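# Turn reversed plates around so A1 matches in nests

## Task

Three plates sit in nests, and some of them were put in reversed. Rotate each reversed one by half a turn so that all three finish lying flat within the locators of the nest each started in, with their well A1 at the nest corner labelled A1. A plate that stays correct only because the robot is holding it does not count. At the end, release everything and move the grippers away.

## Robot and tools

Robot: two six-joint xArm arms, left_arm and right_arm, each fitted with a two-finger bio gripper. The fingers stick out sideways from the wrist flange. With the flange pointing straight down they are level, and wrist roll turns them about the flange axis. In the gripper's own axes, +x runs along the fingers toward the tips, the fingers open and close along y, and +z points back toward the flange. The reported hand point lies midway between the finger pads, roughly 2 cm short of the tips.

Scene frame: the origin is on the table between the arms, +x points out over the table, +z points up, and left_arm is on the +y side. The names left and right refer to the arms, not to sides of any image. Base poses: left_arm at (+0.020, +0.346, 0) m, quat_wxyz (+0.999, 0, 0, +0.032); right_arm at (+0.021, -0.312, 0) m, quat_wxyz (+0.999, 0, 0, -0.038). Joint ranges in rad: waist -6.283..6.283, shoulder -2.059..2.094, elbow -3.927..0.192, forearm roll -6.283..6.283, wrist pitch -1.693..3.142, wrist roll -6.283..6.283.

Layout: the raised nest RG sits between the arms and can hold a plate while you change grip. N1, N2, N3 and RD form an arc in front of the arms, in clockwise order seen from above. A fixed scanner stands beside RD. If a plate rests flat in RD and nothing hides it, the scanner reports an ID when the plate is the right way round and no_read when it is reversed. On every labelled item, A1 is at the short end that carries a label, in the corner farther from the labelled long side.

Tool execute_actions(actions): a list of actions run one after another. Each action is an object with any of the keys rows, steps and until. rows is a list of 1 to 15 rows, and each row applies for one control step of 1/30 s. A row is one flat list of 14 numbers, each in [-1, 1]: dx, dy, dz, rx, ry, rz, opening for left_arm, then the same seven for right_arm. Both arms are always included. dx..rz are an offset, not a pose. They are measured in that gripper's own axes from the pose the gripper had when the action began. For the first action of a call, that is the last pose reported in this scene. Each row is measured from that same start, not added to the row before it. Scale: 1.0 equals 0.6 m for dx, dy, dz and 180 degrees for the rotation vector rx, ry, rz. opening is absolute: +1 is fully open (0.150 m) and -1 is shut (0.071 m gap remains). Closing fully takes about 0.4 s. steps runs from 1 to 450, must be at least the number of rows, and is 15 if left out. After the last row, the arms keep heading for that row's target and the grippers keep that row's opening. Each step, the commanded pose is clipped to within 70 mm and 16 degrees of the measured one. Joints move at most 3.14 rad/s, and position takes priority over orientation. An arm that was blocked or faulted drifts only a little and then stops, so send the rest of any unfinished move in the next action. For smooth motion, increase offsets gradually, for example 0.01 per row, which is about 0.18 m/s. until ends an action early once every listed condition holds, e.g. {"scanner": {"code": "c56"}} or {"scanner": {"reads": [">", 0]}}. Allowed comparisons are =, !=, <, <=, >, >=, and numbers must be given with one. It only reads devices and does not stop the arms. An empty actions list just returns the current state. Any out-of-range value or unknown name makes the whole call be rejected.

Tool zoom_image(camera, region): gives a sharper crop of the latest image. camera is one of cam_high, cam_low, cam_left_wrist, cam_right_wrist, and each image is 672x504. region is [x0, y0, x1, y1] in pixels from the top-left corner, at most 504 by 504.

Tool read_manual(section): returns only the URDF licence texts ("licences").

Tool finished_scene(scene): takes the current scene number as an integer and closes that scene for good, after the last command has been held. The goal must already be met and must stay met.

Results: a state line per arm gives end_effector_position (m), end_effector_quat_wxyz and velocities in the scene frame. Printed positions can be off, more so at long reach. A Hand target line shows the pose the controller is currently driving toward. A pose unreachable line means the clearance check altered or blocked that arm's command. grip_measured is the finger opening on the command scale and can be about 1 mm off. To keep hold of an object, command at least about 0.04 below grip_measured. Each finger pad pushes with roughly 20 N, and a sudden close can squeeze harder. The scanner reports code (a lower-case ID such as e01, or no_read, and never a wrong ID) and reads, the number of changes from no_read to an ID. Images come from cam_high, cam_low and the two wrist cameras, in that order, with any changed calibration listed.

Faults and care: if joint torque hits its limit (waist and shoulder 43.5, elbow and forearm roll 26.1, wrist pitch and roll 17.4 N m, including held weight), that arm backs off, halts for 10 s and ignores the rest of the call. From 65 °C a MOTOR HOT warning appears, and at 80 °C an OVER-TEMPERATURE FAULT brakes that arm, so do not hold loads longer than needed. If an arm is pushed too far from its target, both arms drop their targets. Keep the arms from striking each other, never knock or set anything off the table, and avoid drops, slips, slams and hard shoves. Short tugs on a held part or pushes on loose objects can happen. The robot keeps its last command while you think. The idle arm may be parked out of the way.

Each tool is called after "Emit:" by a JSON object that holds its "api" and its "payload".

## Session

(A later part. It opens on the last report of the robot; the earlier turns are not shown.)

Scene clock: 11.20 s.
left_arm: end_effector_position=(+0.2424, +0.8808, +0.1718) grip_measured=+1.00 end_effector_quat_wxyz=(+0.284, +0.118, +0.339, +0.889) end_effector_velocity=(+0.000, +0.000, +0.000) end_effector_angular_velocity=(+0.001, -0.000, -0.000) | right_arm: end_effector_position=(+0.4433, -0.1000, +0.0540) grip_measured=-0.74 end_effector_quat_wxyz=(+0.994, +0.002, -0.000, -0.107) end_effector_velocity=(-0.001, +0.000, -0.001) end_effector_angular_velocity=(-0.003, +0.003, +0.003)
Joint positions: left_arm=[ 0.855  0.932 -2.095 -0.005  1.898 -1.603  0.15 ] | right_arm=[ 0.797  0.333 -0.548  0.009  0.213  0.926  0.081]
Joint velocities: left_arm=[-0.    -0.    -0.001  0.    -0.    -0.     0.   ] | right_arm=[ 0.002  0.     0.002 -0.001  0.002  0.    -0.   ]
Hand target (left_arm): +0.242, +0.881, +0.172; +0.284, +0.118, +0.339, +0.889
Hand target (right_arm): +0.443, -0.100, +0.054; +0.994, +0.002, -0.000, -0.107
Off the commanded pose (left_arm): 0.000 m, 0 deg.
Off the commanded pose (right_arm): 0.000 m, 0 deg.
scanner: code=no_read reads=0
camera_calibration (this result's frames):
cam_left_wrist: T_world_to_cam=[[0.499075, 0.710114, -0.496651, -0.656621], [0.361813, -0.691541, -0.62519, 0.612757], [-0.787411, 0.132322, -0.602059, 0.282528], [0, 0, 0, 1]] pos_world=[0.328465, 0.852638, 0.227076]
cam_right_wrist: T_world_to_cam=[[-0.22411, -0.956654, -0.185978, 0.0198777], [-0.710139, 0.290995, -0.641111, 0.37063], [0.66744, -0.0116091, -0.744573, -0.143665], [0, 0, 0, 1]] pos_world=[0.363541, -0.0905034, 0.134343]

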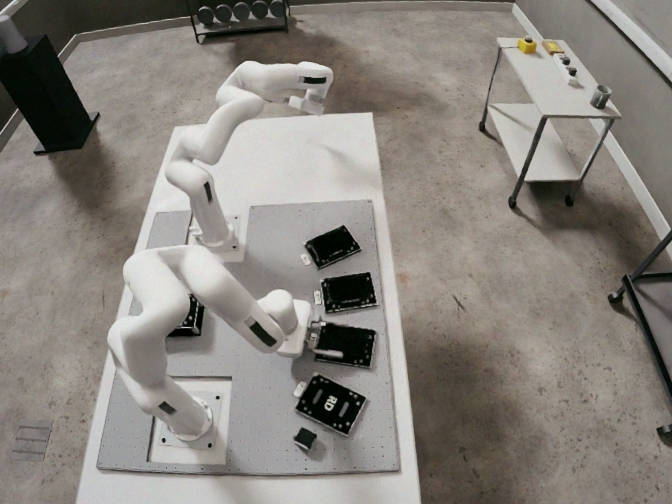

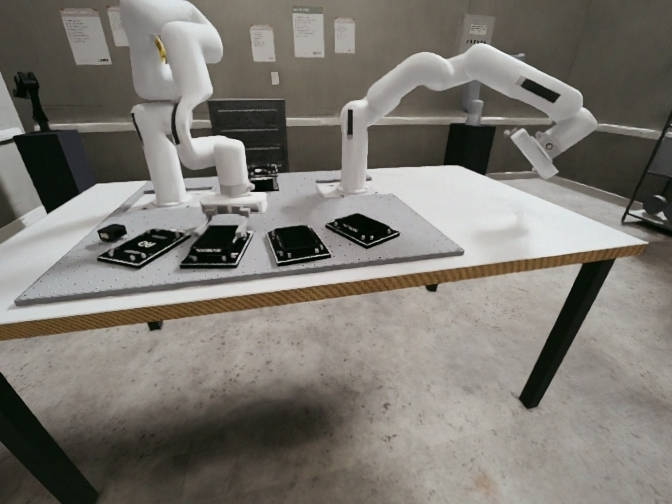

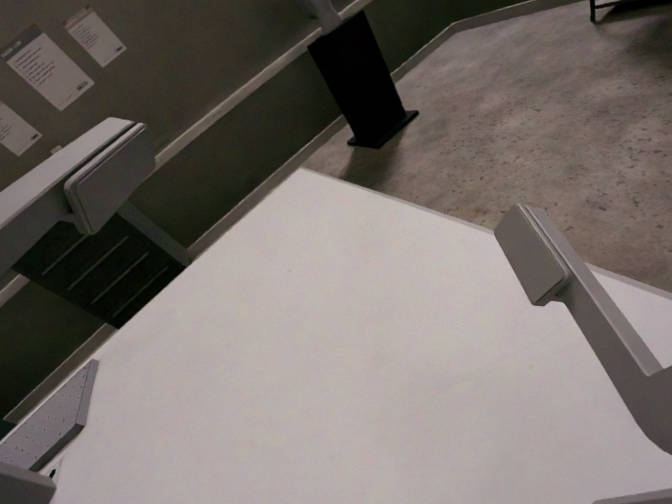

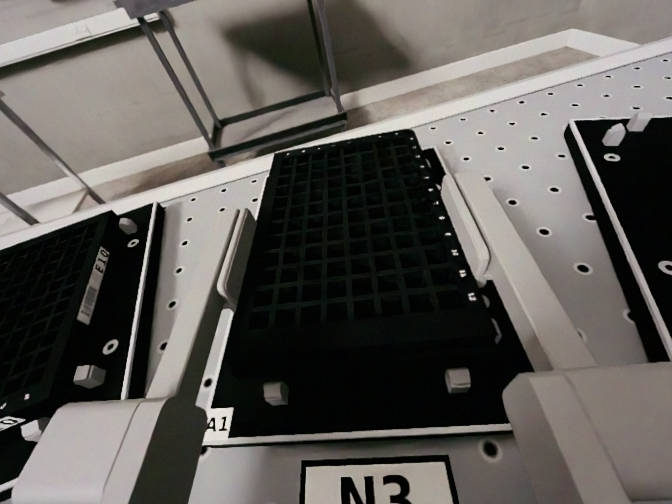

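Emit:
{"api": "execute_actions", "payload": {"actions": [{"rows":[[0,0,0,0,0,0,1,0,0,0.004,0,0,0,-0.86],[0,0,0,0,0,0,1,0,0,0.011,0,0,0,-0.86],[0,0,0,0,0,0,1,0.002,0,0.02,0,0,0,-0.86],[0,0,0,0,0,0,1,0.005,0,0.03,0,0,-0.003,-0.86],[0,0,0,0,0,0,1,0.01,0,0.039,0,0,-0.008,-0.86],[0,0,0,0,0,0,1,0.016,0,0.047,0,0,-0.015,-0.86],[0,0,0,0,0,0,1,0.022,0,0.054,0,0,-0.025,-0.86],[0,0,0,0,0,0,1,0.029,0,0.058,0,0,-0.038,-0.86],[0,0,0,0,0,0,1,0.036,0,0.06,0,0,-0.053,-0.86],[0,0,0,0,0,0,1,0.043,0,0.06,0,0,-0.07,-0.86],[0,0,0,0,0,0,1,0.049,0,0.06,0,0,-0.09,-0.86],[0,0,0,0,0,0,1,0.055,0,0.06,0,0,-0.11,-0.86],[0,0,0,0,0,0,1,0.06,0,0.06,0,0,-0.135,-0.86],[0,0,0,0,0,0,1,0.063,0,0.06,0,0,-0.16,-0.86],[0,0,0,0,0,0,1,0.065,0,0.06,0,-0.003,-1.0,-0.86]],"steps":76}]}}

Scene clock: 14.03 s.
left_arm: end_effector_position=(+0.2424, +0.8808, +0.1718) grip_measured=+1.00 end_effector_quat_wxyz=(+0.284, +0.118, +0.339, +0.889) end_effector_velocity=(+0.001, -0.000, +0.000) end_effector_angular_velocity=(+0.001, +0.001, -0.001) | right_arm: end_effector_position=(+0.4817, -0.1078, +0.0899) grip_measured=-0.74 end_effector_quat_wxyz=(+0.106, -0.001, +0.002, +0.994) end_effector_velocity=(-0.002, -0.002, -0.004) end_effector_angular_velocity=(-0.011, +0.012, -0.012)
Joint positions: left_arm=[ 0.855  0.932 -2.095 -0.005  1.898 -1.603  0.15 ] | right_arm=[ 0.354  0.858 -1.681 -0.005  0.823  3.635  0.081]
Joint velocities: left_arm=[-0.002 -0.    -0.     0.    -0.    -0.001  0.   ] | right_arm=[-0.004  0.003  0.008 -0.01   0.004  0.015  0.   ]
Hand target (left_arm): +0.242, +0.881, +0.172; +0.284, +0.118, +0.339, +0.889
Hand target (right_arm): +0.482, -0.108, +0.090; +0.107, -0.000, +0.002, +0.994
Off the commanded pose (left_arm): 0.000 m, 0 deg.
Off the commanded pose (right_arm): 0.001 m, 0 deg.
scanner: code=no_read reads=0
camera_calibration (this result's frames):
cam_left_wrist: T_world_to_cam=[[0.499075, 0.710114, -0.496651, -0.656621], [0.361813, -0.691541, -0.625189, 0.612757], [-0.787411, 0.132322, -0.602059, 0.282528], [0, 0, 0, 1]] pos_world=[0.328465, 0.852638, 0.227076]
cam_right_wrist: T_world_to_cam=[[0.2229, 0.956904, -0.186144, 0.0186877], [0.711518, -0.290224, -0.639931, -0.32439], [-0.666376, 0.0101959, -0.745546, 0.502265], [0, 0, 0, 1]] pos_world=[0.561342, -0.117149, 0.170353]

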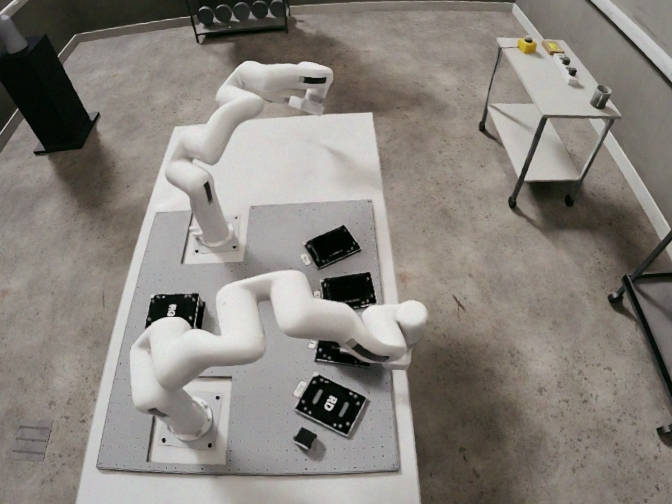

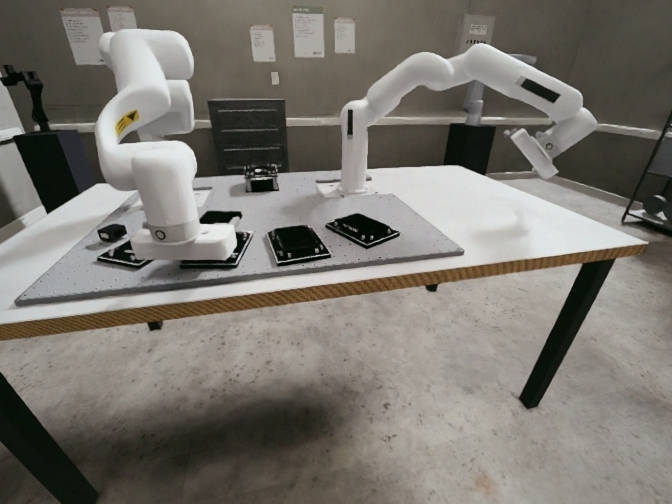

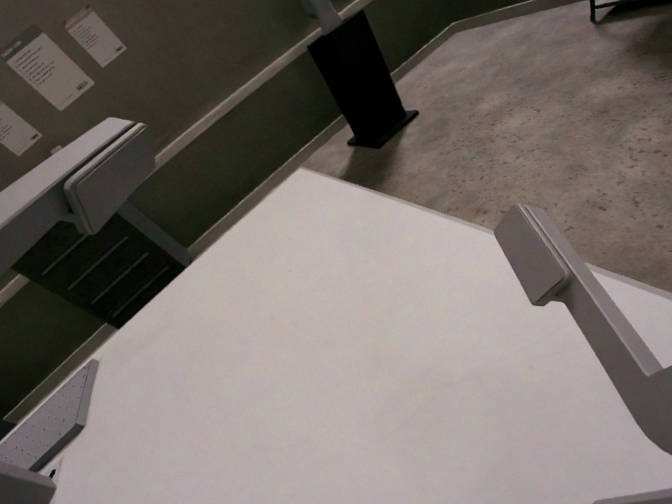

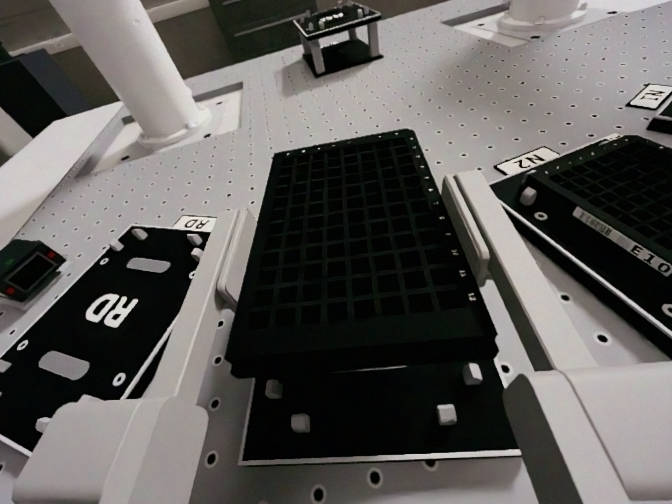

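Emit:
{"api": "zoom_image", "payload": {"camera": "cam_right_wrist", "region": [220, 360, 340, 480]}}

Emit:
{"api": "zoom_image", "payload": {"camera": "cam_right_wrist", "region": [410, 350, 530, 470]}}

Region (220, 360, 340, 480) of cam_right_wrist's 672x504 image, scaled by 4.200, with more detail than that image has.

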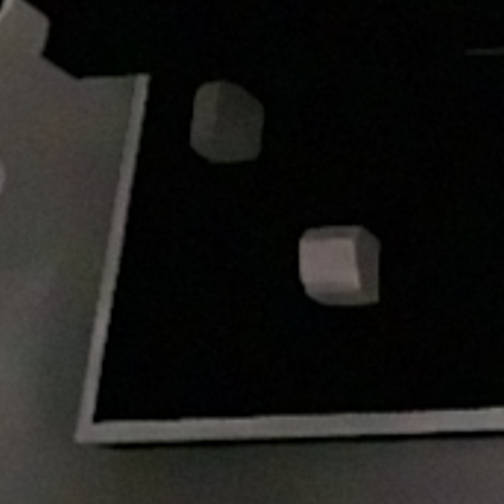

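Region (410, 350, 530, 470) of cam_right_wrist's 672x504 image, scaled by 4.200, with more detail than that image has.

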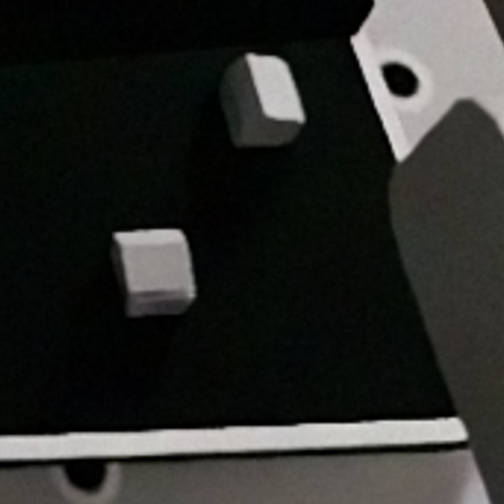

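Emit:
{"api": "execute_actions", "payload": {"actions": [{"rows":[[0,0,0,0,0,0,1,-0.001,0,-0.004,0,0,-0.0004,-0.86],[0,0,0,0,0,0,1,-0.002,0,-0.011,0,0,-0.0004,-0.86],[0,0,0,0,0,0,1,-0.003,0,-0.02,0,0,-0.0004,-0.86],[0,0,0,0,0,0,1,-0.004,0,-0.03,0,0,-0.0004,-0.86],[0,0,0,0,0,0,1,-0.005,0,-0.04,0,0,-0.0004,-0.86],[0,0,0,0,0,0,1,-0.0063,0,-0.049,0,0,-0.0004,-0.86],[0,0,0,0,0,0,1,-0.0063,0,-0.056,0,0,-0.0004,-0.86],[0,0,0,0,0,0,1,-0.0063,0,-0.0605,0,0,-0.0004,-0.86]],"steps":22}]}}

Emit:
{"api": "zoom_image", "payload": {"camera": "cam_right_wrist", "region": [200, 340, 320, 460]}}

Emit:
{"api": "zoom_image", "payload": {"camera": "cam_right_wrist", "region": [420, 320, 540, 440]}}

Emit:
{"api": "zoom_image", "payload": {"camera": "cam_right_wrist", "region": [380, 110, 470, 200]}}

Emit:
{"api": "zoom_image", "payload": {"camera": "cam_right_wrist", "region": [230, 135, 320, 225]}}

Scene clock: 15.40 s.
left_arm: end_effector_position=(+0.2424, +0.8808, +0.1718) grip_measured=+1.00 end_effector_quat_wxyz=(+0.284, +0.118, +0.339, +0.889) end_effector_velocity=(+0.000, -0.000, +0.000) end_effector_angular_velocity=(+0.000, -0.000, +0.001) | right_arm: end_effector_position=(+0.4851, -0.1092, +0.0527) grip_measured=-0.74 end_effector_quat_wxyz=(+0.107, -0.000, +0.002, +0.994) end_effector_velocity=(-0.014, -0.007, -0.024) end_effector_angular_velocity=(-0.017, +0.056, -0.003)
Joint positions: left_arm=[ 0.855  0.932 -2.095 -0.005  1.898 -1.603  0.15 ] | right_arm=[ 0.35   0.946 -1.721 -0.006  0.775  3.633  0.081]
Joint velocities: left_arm=[-0.     0.    -0.001 -0.001 -0.    -0.001  0.   ] | right_arm=[-0.005  0.034  0.026 -0.002 -0.002 -0.     0.   ]
Hand target (left_arm): +0.242, +0.881, +0.172; +0.284, +0.118, +0.339, +0.889
Hand target (right_arm): +0.485, -0.109, +0.054; +0.107, -0.001, +0.002, +0.994
Off the commanded pose (left_arm): 0.000 m, 0 deg.
Off the commanded pose (right_arm): 0.001 m, 0 deg.
scanner: code=no_read reads=0
camera_calibration (this result's frames):
cam_left_wrist: T_world_to_cam=[[0.499075, 0.710114, -0.496651, -0.656621], [0.361813, -0.691541, -0.625189, 0.612757], [-0.787411, 0.132322, -0.602059, 0.282528], [0, 0, 0, 1]] pos_world=[0.328465, 0.852638, 0.227076]
cam_right_wrist: T_world_to_cam=[[0.224124, 0.956495, -0.186778, 0.0116869], [0.710714, -0.291551, -0.640222, -0.350785], [-0.666824, 0.0107436, -0.745138, 0.477052], [0, 0, 0, 1]] pos_world=[0.564798, -0.118576, 0.133072]

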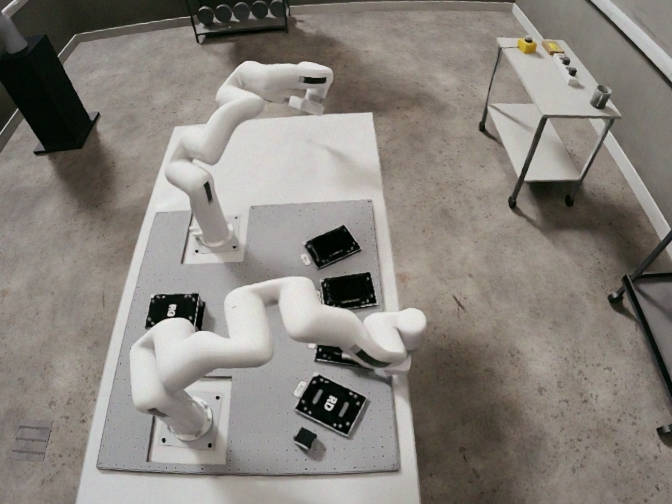

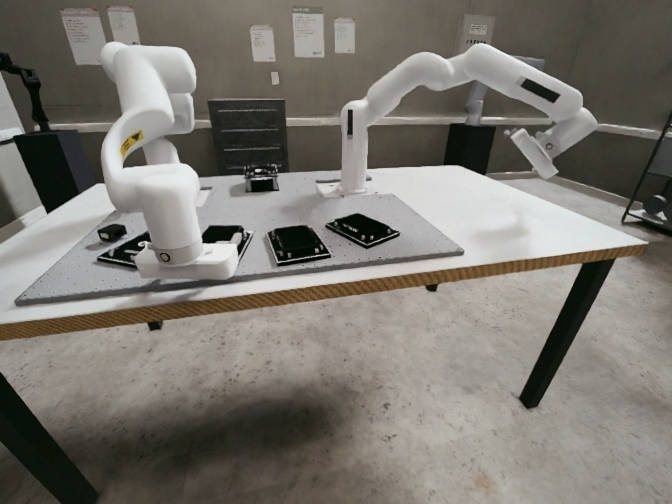

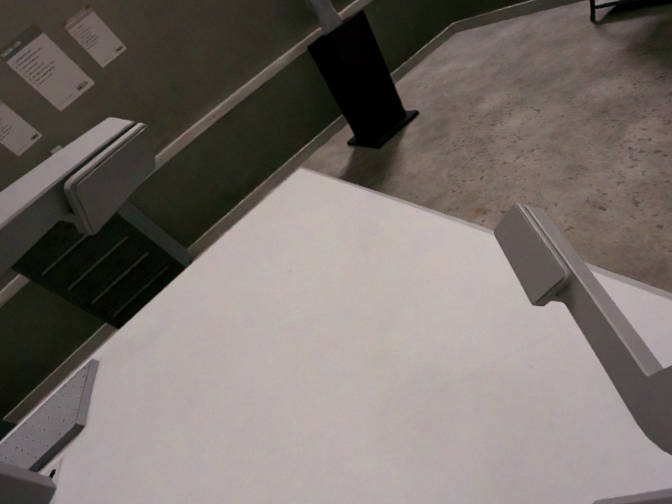

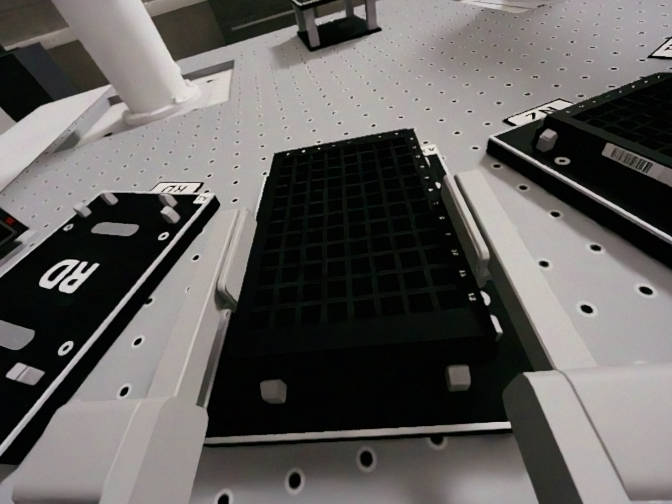

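Region (200, 340, 320, 460) of cam_right_wrist's 672x504 image, scaled by 4.200, with more detail than that image has.

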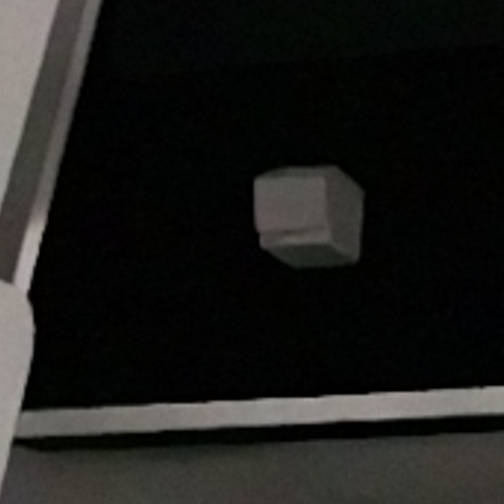

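Region (420, 320, 540, 440) of cam_right_wrist's 672x504 image, scaled by 4.200, with more detail than that image has.

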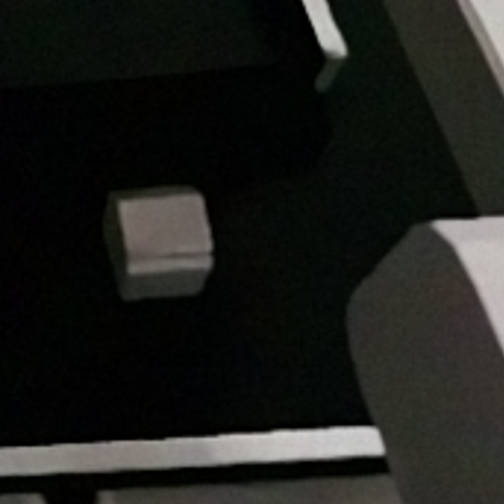

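Region (380, 110, 470, 200) of cam_right_wrist's 672x504 image, scaled by 5.600, with more detail than that image has.

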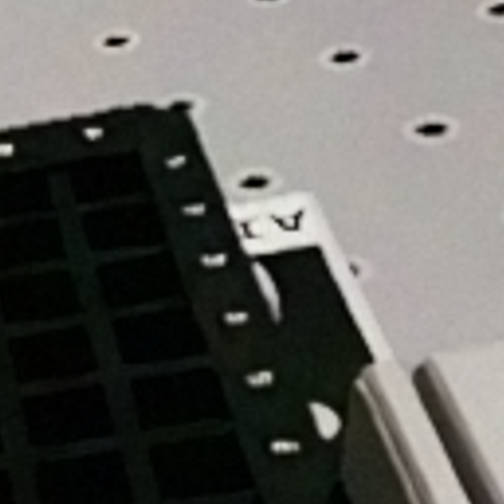

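Region (230, 135, 320, 225) of cam_right_wrist's 672x504 image, scaled by 5.600, with more detail than that image has.

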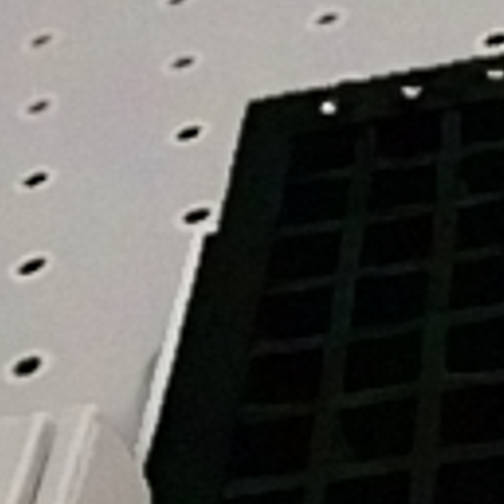

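A tug seems to be in progress; refresh the state.

Emit:
{"api": "execute_actions", "payload": {"actions": []}}

Scene clock: 15.43 s.
left_arm: end_effector_position=(+0.2424, +0.8808, +0.1718) grip_measured=+1.00 end_effector_quat_wxyz=(+0.284, +0.118, +0.339, +0.889) end_effector_velocity=(+0.000, +0.000, -0.000) end_effector_angular_velocity=(-0.000, -0.001, -0.002) | right_arm: end_effector_position=(+0.4848, -0.1093, +0.0521) grip_measured=-0.74 end_effector_quat_wxyz=(+0.107, +0.000, +0.002, +0.994) end_effector_velocity=(-0.006, -0.002, -0.009) end_effector_angular_velocity=(-0.007, +0.024, -0.001)
Joint positions: left_arm=[ 0.855  0.932 -2.095 -0.005  1.898 -1.603  0.15 ] | right_arm=[ 0.35   0.947 -1.72  -0.006  0.775  3.633  0.081]
Joint velocities: left_arm=[-0.     0.    -0.     0.001  0.     0.002  0.   ] | right_arm=[-0.001  0.014  0.008  0.     0.003 -0.     0.   ]
Hand target (left_arm): +0.242, +0.881, +0.172; +0.284, +0.118, +0.339, +0.889
Hand target (right_arm): +0.485, -0.109, +0.054; +0.107, -0.001, +0.002, +0.994
Off the commanded pose (left_arm): 0.000 m, 0 deg.
Off the commanded pose (right_arm): 0.002 m, 0 deg.
scanner: code=no_read reads=0
camera_calibration (this result's frames):
cam_left_wrist: T_world_to_cam=[[0.499075, 0.710114, -0.496651, -0.656621], [0.361813, -0.691541, -0.625189, 0.612757], [-0.787411, 0.132321, -0.60206, 0.282528], [0, 0, 0, 1]] pos_world=[0.328465, 0.852638, 0.227076]
cam_right_wrist: T_world_to_cam=[[0.223964, 0.9564, -0.187454, 0.0119149], [0.70983, -0.29187, -0.641056, -0.350499], [-0.667818, 0.0105134, -0.74425, 0.47685], [0, 0, 0, 1]] pos_world=[0.564575, -0.118709, 0.13244]

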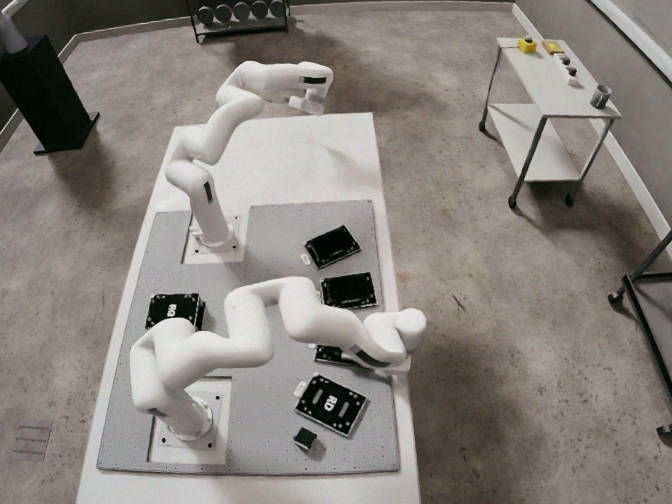

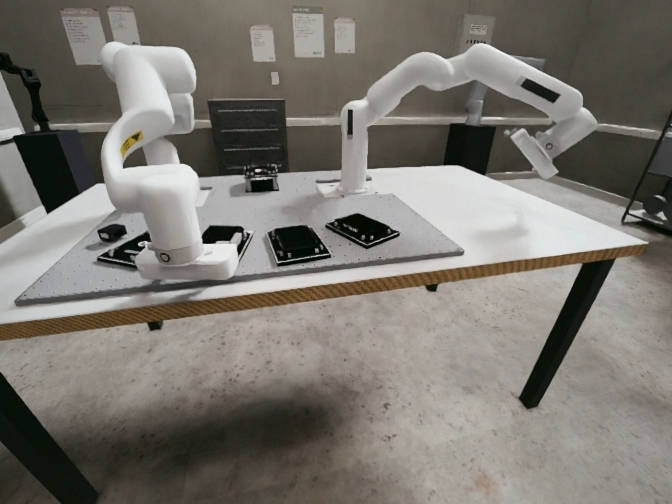

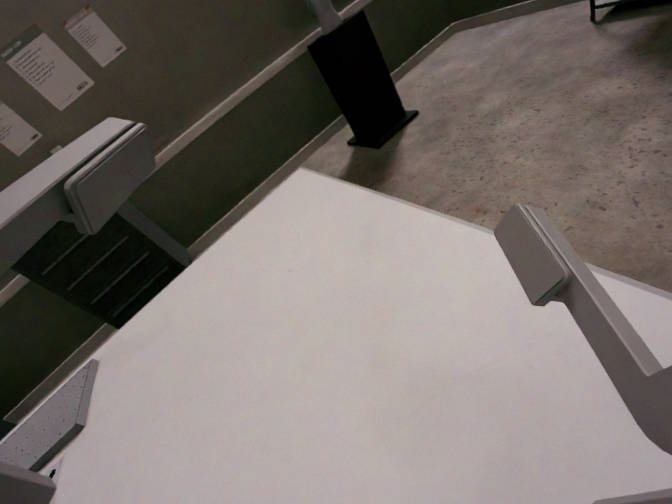

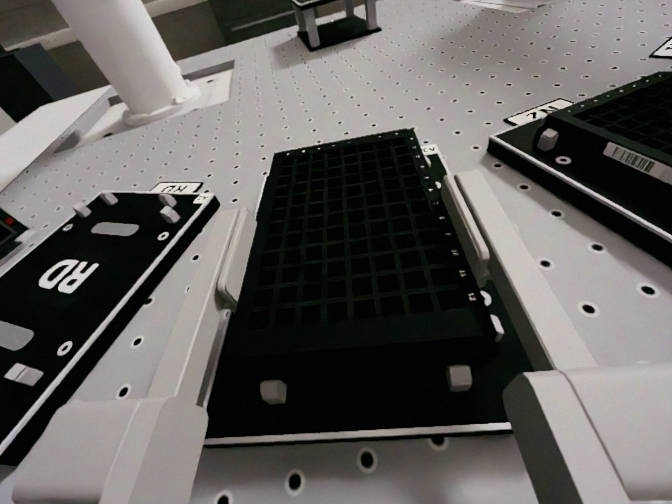

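Emit:
{"api": "execute_actions", "payload": {"actions": []}}

Emit:
{"api": "zoom_image", "payload": {"camera": "cam_right_wrist", "region": [200, 340, 320, 460]}}

Emit:
{"api": "zoom_image", "payload": {"camera": "cam_right_wrist", "region": [420, 320, 540, 440]}}

Emit:
{"api": "zoom_image", "payload": {"camera": "cam_right_wrist", "region": [380, 110, 470, 200]}}

Emit:
{"api": "zoom_image", "payload": {"camera": "cam_right_wrist", "region": [230, 135, 320, 225]}}

Scene clock: 15.93 s.
left_arm: end_effector_position=(+0.2424, +0.8808, +0.1718) grip_measured=+1.00 end_effector_quat_wxyz=(+0.284, +0.118, +0.339, +0.889) end_effector_velocity=(+0.000, +0.000, -0.000) end_effector_angular_velocity=(-0.000, -0.001, -0.003) | right_arm: end_effector_position=(+0.4854, -0.1087, +0.0536) grip_measured=-0.74 end_effector_quat_wxyz=(+0.107, -0.001, +0.002, +0.994) end_effector_velocity=(+0.000, -0.000, +0.000) end_effector_angular_velocity=(+0.000, -0.000, -0.000)
Joint positions: left_arm=[ 0.855  0.932 -2.095 -0.005  1.898 -1.603  0.15 ] | right_arm=[ 0.35   0.945 -1.722 -0.005  0.777  3.633  0.081]
Joint velocities: left_arm=[-0.001  0.    -0.     0.001 -0.     0.002 -0.   ] | right_arm=[-0.    -0.001 -0.    -0.     0.     0.     0.   ]
Hand target (left_arm): +0.242, +0.881, +0.172; +0.284, +0.118, +0.339, +0.889
Hand target (right_arm): +0.485, -0.109, +0.054; +0.107, -0.001, +0.002, +0.994
Off the commanded pose (left_arm): 0.000 m, 0 deg.
Off the commanded pose (right_arm): 0.000 m, 0 deg.
scanner: code=no_read reads=0
camera_calibration (this result's frames):
cam_left_wrist: T_world_to_cam=[[0.499075, 0.710114, -0.496651, -0.656621], [0.361813, -0.691541, -0.625189, 0.612757], [-0.787411, 0.132322, -0.602059, 0.282528], [0, 0, 0, 1]] pos_world=[0.328465, 0.852638, 0.227076]
cam_right_wrist: T_world_to_cam=[[0.224077, 0.956627, -0.186156, 0.0113956], [0.711126, -0.291107, -0.639966, -0.350419], [-0.6664, 0.0110207, -0.745513, 0.477743], [0, 0, 0, 1]] pos_world=[0.565007, -0.118176, 0.134029]

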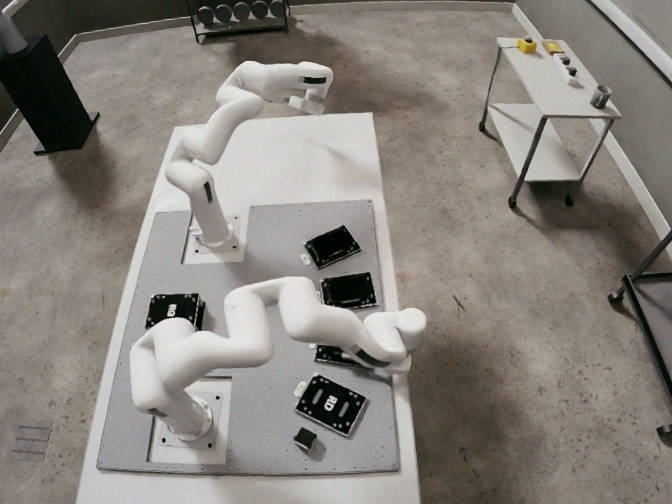

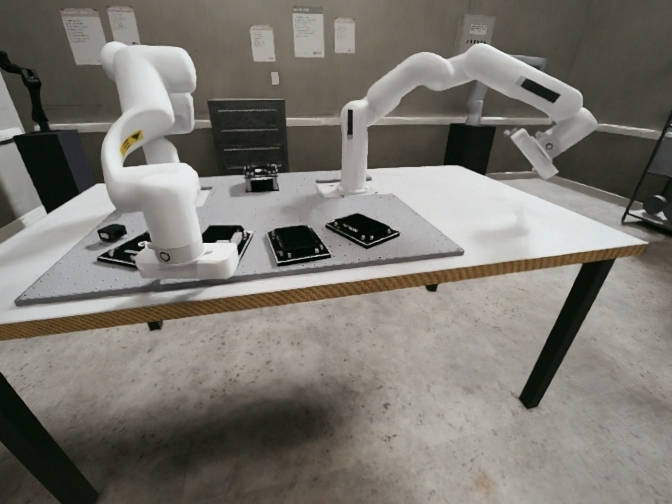

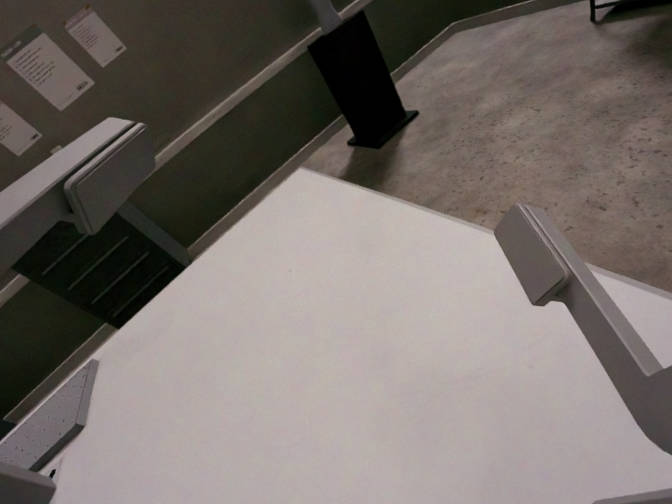

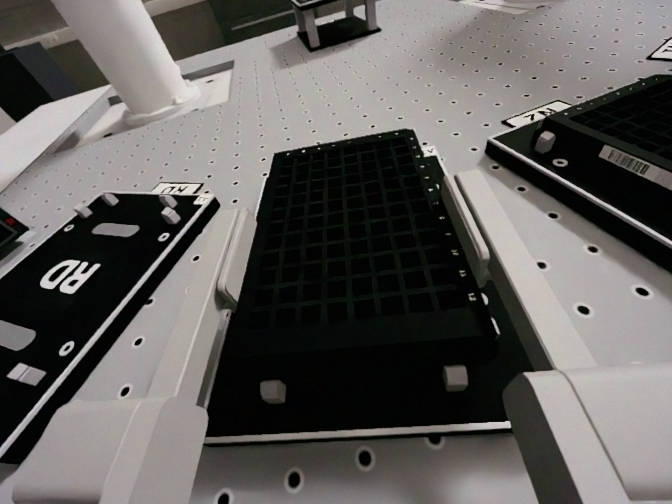

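Region (200, 340, 320, 460) of cam_right_wrist's 672x504 image, scaled by 4.200, with more detail than that image has.

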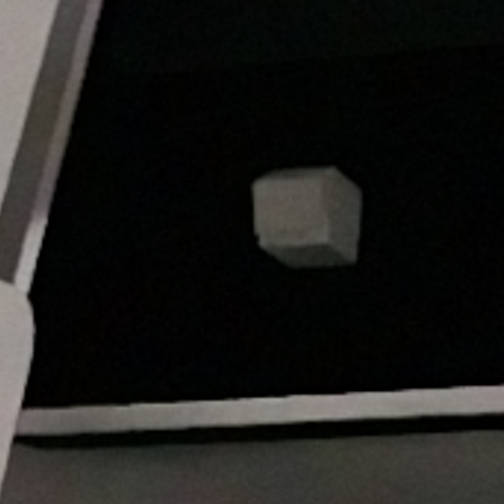

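Region (420, 320, 540, 440) of cam_right_wrist's 672x504 image, scaled by 4.200, with more detail than that image has.

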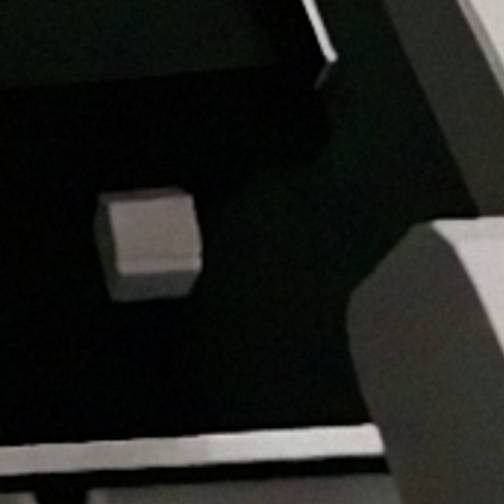

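Region (380, 110, 470, 200) of cam_right_wrist's 672x504 image, scaled by 5.600, with more detail than that image has.

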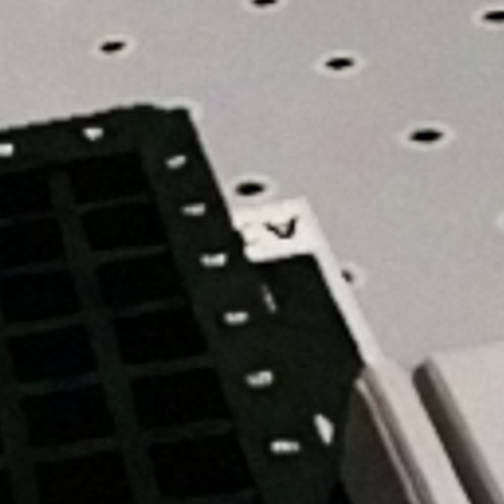

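Region (230, 135, 320, 225) of cam_right_wrist's 672x504 image, scaled by 5.600, with more detail than that image has.

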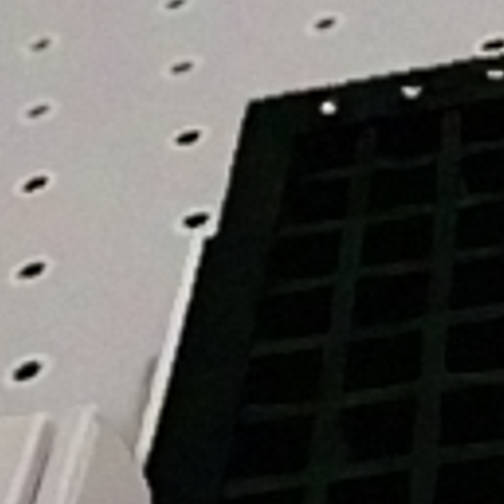

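Emit:
{"api": "execute_actions", "payload": {"actions": [{"rows":[[0,0,0,0,0,0,1,0.0006,0.0006,0,-0.0006,0.0008,-0.0004,-0.86],[0,0,0,0,0,0,1,0.0011,0.0012,-0.001,-0.0012,0.0015,-0.0007,-0.86],[0,0,0,0,0,0,1,0.0011,0.0012,-0.002,-0.0012,0.0015,-0.0007,-0.86],[0,0,0,0,0,0,1,0.0011,0.0012,-0.0035,-0.0012,0.0015,-0.0007,-0.86],[0,0,0,0,0,0,1,0.0011,0.0012,-0.0052,-0.0012,0.0015,-0.0007,-0.86],[0,0,0,0,0,0,1,0.0011,0.0012,-0.007,-0.0012,0.0015,-0.0007,-0.86],[0,0,0,0,0,0,1,0.0011,0.0012,-0.009,-0.0012,0.0015,-0.0007,-0.86],[0,0,0,0,0,0,1,0.0011,0.0012,-0.011,-0.0012,0.0015,-0.0007,-0.86],[0,0,0,0,0,0,1,0.0011,0.0012,-0.013,-0.0012,0.0015,-0.0007,-0.86],[0,0,0,0,0,0,1,0.0011,0.0012,-0.015,-0.0012,0.0015,-0.0007,-0.86],[0,0,0,0,0,0,1,0.0011,0.0012,-0.017,-0.0012,0.0015,-0.0007,-0.86],[0,0,0,0,0,0,1,0.0011,0.0012,-0.0185,-0.0012,0.0015,-0.0007,-0.86]],"steps":22}]}}

Emit:
{"api": "zoom_image", "payload": {"camera": "cam_right_wrist", "region": [240, 110, 480, 230]}}

Emit:
{"api": "zoom_image", "payload": {"camera": "cam_right_wrist", "region": [190, 290, 550, 460]}}

Scene clock: 17.17 s.
left_arm: end_effector_position=(+0.2424, +0.8808, +0.1718) grip_measured=+1.00 end_effector_quat_wxyz=(+0.284, +0.118, +0.339, +0.889) end_effector_velocity=(+0.000, -0.000, -0.000) end_effector_angular_velocity=(-0.001, -0.000, +0.000) | right_arm: end_effector_position=(+0.4846, -0.1093, +0.0427) grip_measured=-0.74 end_effector_quat_wxyz=(+0.108, -0.003, +0.000, +0.994) end_effector_velocity=(-0.000, +0.001, +0.000) end_effector_angular_velocity=(+0.000, -0.001, +0.003)
Joint positions: left_arm=[ 0.855  0.932 -2.095 -0.005  1.898 -1.603  0.15 ] | right_arm=[ 0.349  0.962 -1.718 -0.004  0.75   3.633  0.081]
Joint velocities: left_arm=[-0.     0.     0.    -0.001  0.    -0.    -0.   ] | right_arm=[ 0.003  0.    -0.001 -0.    -0.    -0.    -0.   ]
Hand target (left_arm): +0.242, +0.881, +0.172; +0.284, +0.118, +0.339, +0.889
Hand target (right_arm): +0.485, -0.109, +0.043; +0.108, -0.003, +0.000, +0.994
Off the commanded pose (left_arm): 0.000 m, 0 deg.
Off the commanded pose (right_arm): 0.000 m, 0 deg.
scanner: code=no_read reads=0
camera_calibration (this result's frames):
cam_left_wrist: T_world_to_cam=[[0.499075, 0.710114, -0.496651, -0.656621], [0.361813, -0.691541, -0.62519, 0.612757], [-0.787411, 0.132322, -0.60206, 0.282528], [0, 0, 0, 1]] pos_world=[0.328465, 0.852638, 0.227076]
cam_right_wrist: T_world_to_cam=[[0.227151, 0.956658, -0.182232, 0.00841762], [0.714109, -0.290853, -0.636751, -0.358606], [-0.662156, 0.0145057, -0.749226, 0.467585], [0, 0, 0, 1]] pos_world=[0.563785, -0.119137, 0.123518]

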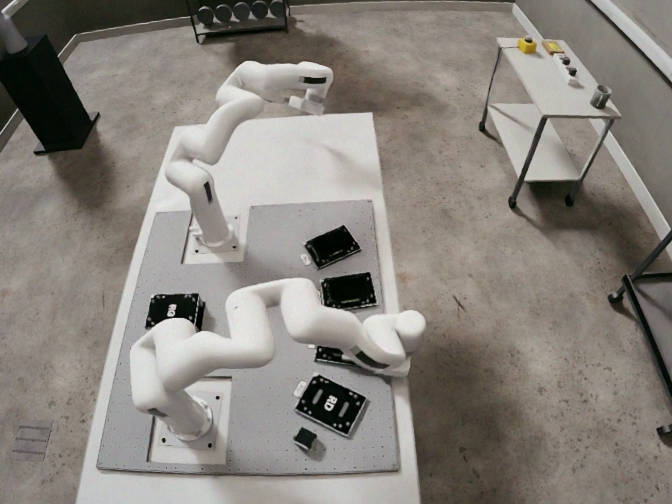

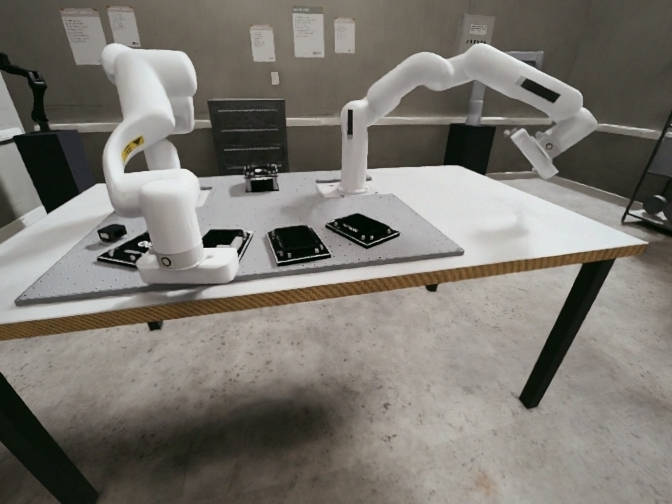

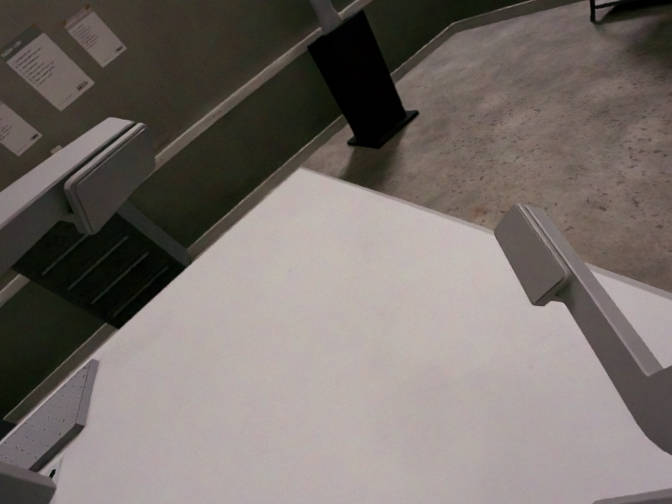

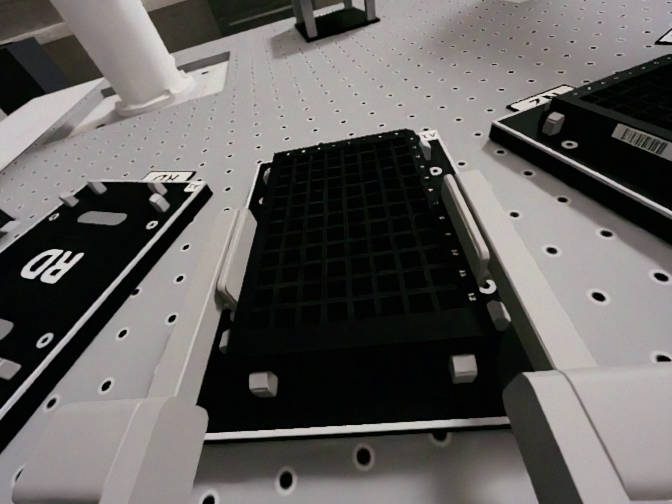

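Region (240, 110, 480, 230) of cam_right_wrist's 672x504 image, scaled by 2.100, with more detail than that image has.

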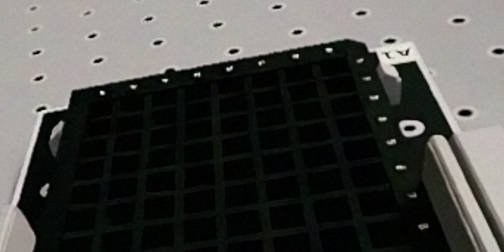

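Region (190, 290, 550, 460) of cam_right_wrist's 672x504 image, scaled by 1.400, with more detail than that image has; it fills the top 238 rows of this view, and the rest is white.

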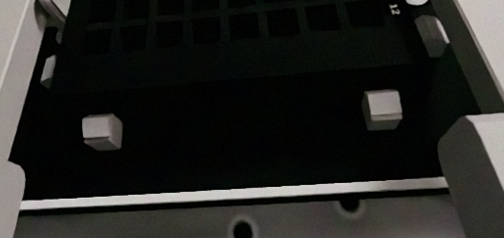

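Emit:
{"api": "execute_actions", "payload": {"actions": [{"rows":[[0,0,0,0,0,0,1,0,0,-0.001,0,0,0,-0.86],[0,0,0,0,0,0,1,0,0,-0.001,0,0,0,-0.86],[0,0,0,0,0,0,1,0,0,-0.001,0,0,0,-0.86],[0,0,0,0,0,0,1,0,0,-0.001,0,0,0,-0.86],[0,0,0,0,0,0,1,0,0,-0.001,0,0,0,-0.76],[0,0,0,0,0,0,1,0,0,-0.001,0,0,0,-0.71],[0,0,0,0,0,0,1,0,0,-0.001,0,0,0,-0.65],[0,0,0,0,0,0,1,0,0,-0.001,0,0,0,-0.55],[0,0,0,0,0,0,1,0,0,-0.001,0,0,0,-0.45],[0,0,0,0,0,0,1,0,0,-0.001,0,0,0,-0.4]],"steps":13},{"rows":[[0,0,0,0,0,0,1,0,0,0.006,0,0,0,-0.4],[0,0,0,0,0,0,1,0,0,0.016,0,0,0,-0.4],[0,0,0,0,0,0,1,0,0,0.03,0,0,0,-0.4],[0,0,0,0,0,0,1,0,0,0.046,0,0,0,-0.4],[0,0,0,0,0,0,1,0,0,0.064,0,0,0,-0.4],[0,0,0,0,0,0,1,0,0.004,0.082,0,0,0,-0.4],[0,0,0,0,0,0,1,0,0.012,0.1,0,0,0,-0.4],[0,0,0,0,0,0,1,0,0.025,0.12,0,0,0,-0.4],[0,0,0,0,0,0,1,0.005,0.042,0.14,0,0,0,-0.4],[0,0,0,0,0,0,1,0.01,0.062,0.16,0,0,0,-0.4],[0,0,0,0,0,0,1,0.015,0.085,0.18,0,0,0,-0.4],[0,0,0,0,0,0,1,0.02,0.11,0.2,0,0,0,-0.4],[0,0,0,0,0,0,1,0.025,0.135,0.22,0,0,0,-0.4],[0,0,0,0,0,0,1,0.03,0.16,0.235,0,0,0,-0.4],[0,0,0,0,0,0,1,0.03,0.18,0.25,0,0,0,-0.4]],"steps":26}]}}

Emit:
{"api": "zoom_image", "payload": {"camera": "cam_low", "region": [170, 205, 340, 285]}}

Scene clock: 18.97 s.
left_arm: end_effector_position=(+0.2424, +0.8808, +0.1718) grip_measured=+1.00 end_effector_quat_wxyz=(+0.284, +0.118, +0.339, +0.889) end_effector_velocity=(-0.001, +0.000, +0.000) end_effector_angular_velocity=(+0.001, +0.001, +0.001) | right_arm: end_effector_position=(+0.4427, -0.2103, +0.1902) grip_measured=-0.40 end_effector_quat_wxyz=(+0.107, -0.002, +0.001, +0.994) end_effector_velocity=(-0.010, -0.002, -0.008) end_effector_angular_velocity=(-0.003, +0.037, +0.008)
Joint positions: left_arm=[ 0.855  0.932 -2.095 -0.005  1.898 -1.603  0.15 ] | right_arm=[ 0.198  0.486 -1.373 -0.003  0.883  3.481  0.095]
Joint velocities: left_arm=[ 0.001 -0.    -0.     0.001 -0.    -0.001  0.   ] | right_arm=[ 0.     0.002  0.031  0.002  0.005 -0.009  0.   ]
Hand target (left_arm): +0.242, +0.881, +0.172; +0.284, +0.118, +0.339, +0.889
Hand target (right_arm): +0.443, -0.211, +0.191; +0.108, -0.003, +0.000, +0.994
Off the commanded pose (left_arm): 0.000 m, 0 deg.
Off the commanded pose (right_arm): 0.001 m, 0 deg.
scanner: code=no_read reads=0
camera_calibration (this result's frames):
cam_left_wrist: T_world_to_cam=[[0.499075, 0.710114, -0.496651, -0.656621], [0.361813, -0.691541, -0.62519, 0.612757], [-0.787411, 0.132322, -0.602059, 0.282528], [0, 0, 0, 1]] pos_world=[0.328465, 0.852638, 0.227076]
cam_right_wrist: T_world_to_cam=[[0.226186, 0.956547, -0.184007, 0.142177], [0.712187, -0.291271, -0.63871, -0.262922], [-0.664552, 0.0134195, -0.747121, 0.552247], [0, 0, 0, 1]] pos_world=[0.522088, -0.219991, 0.270826]

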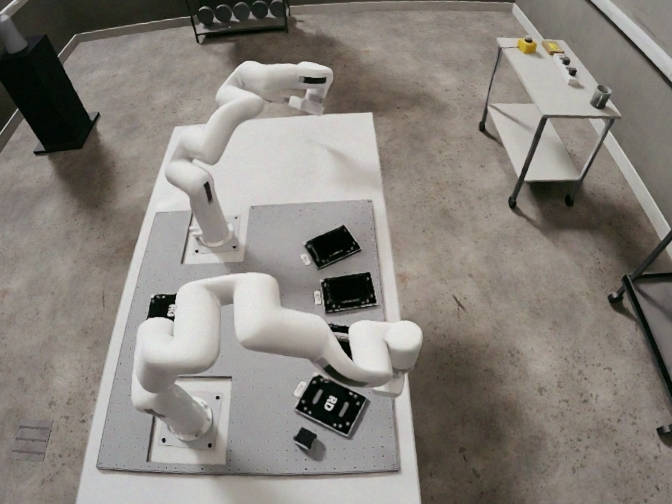

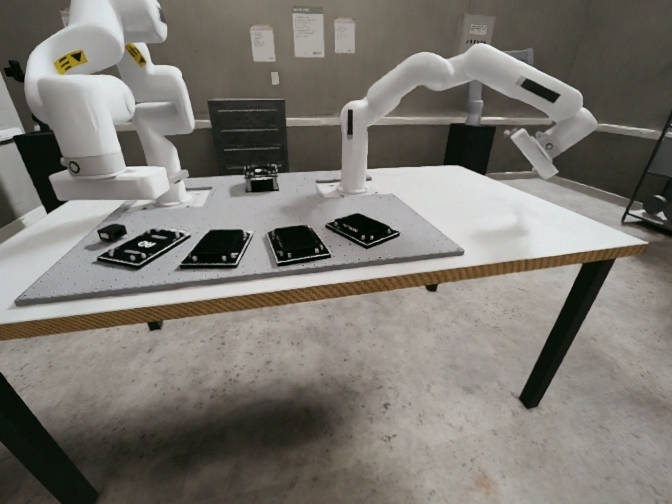

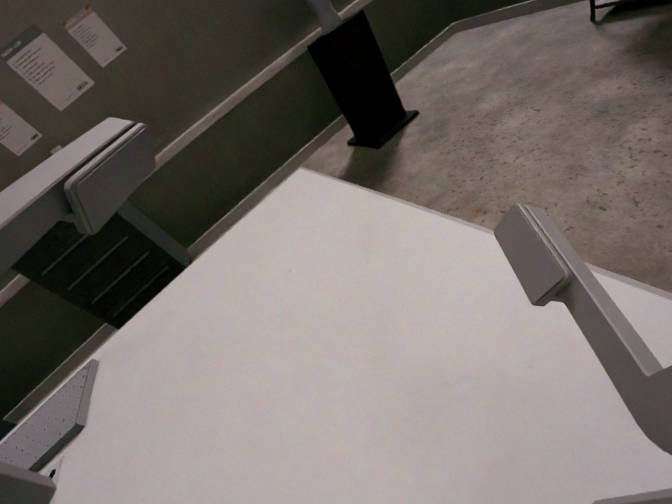

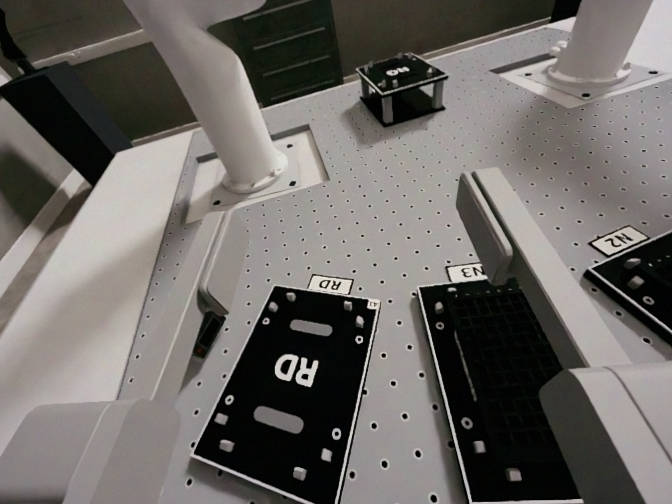

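Region (170, 205, 340, 285) of cam_low's 672x504 image, scaled by 2.965, with more detail than that image has; it fills the top 237 rows of this view, and the rest is white.

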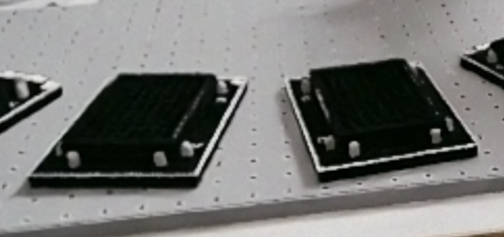

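Emit:
{"api": "finished_scene", "payload": {"scene": 2}}

The scene is finished: the task was done.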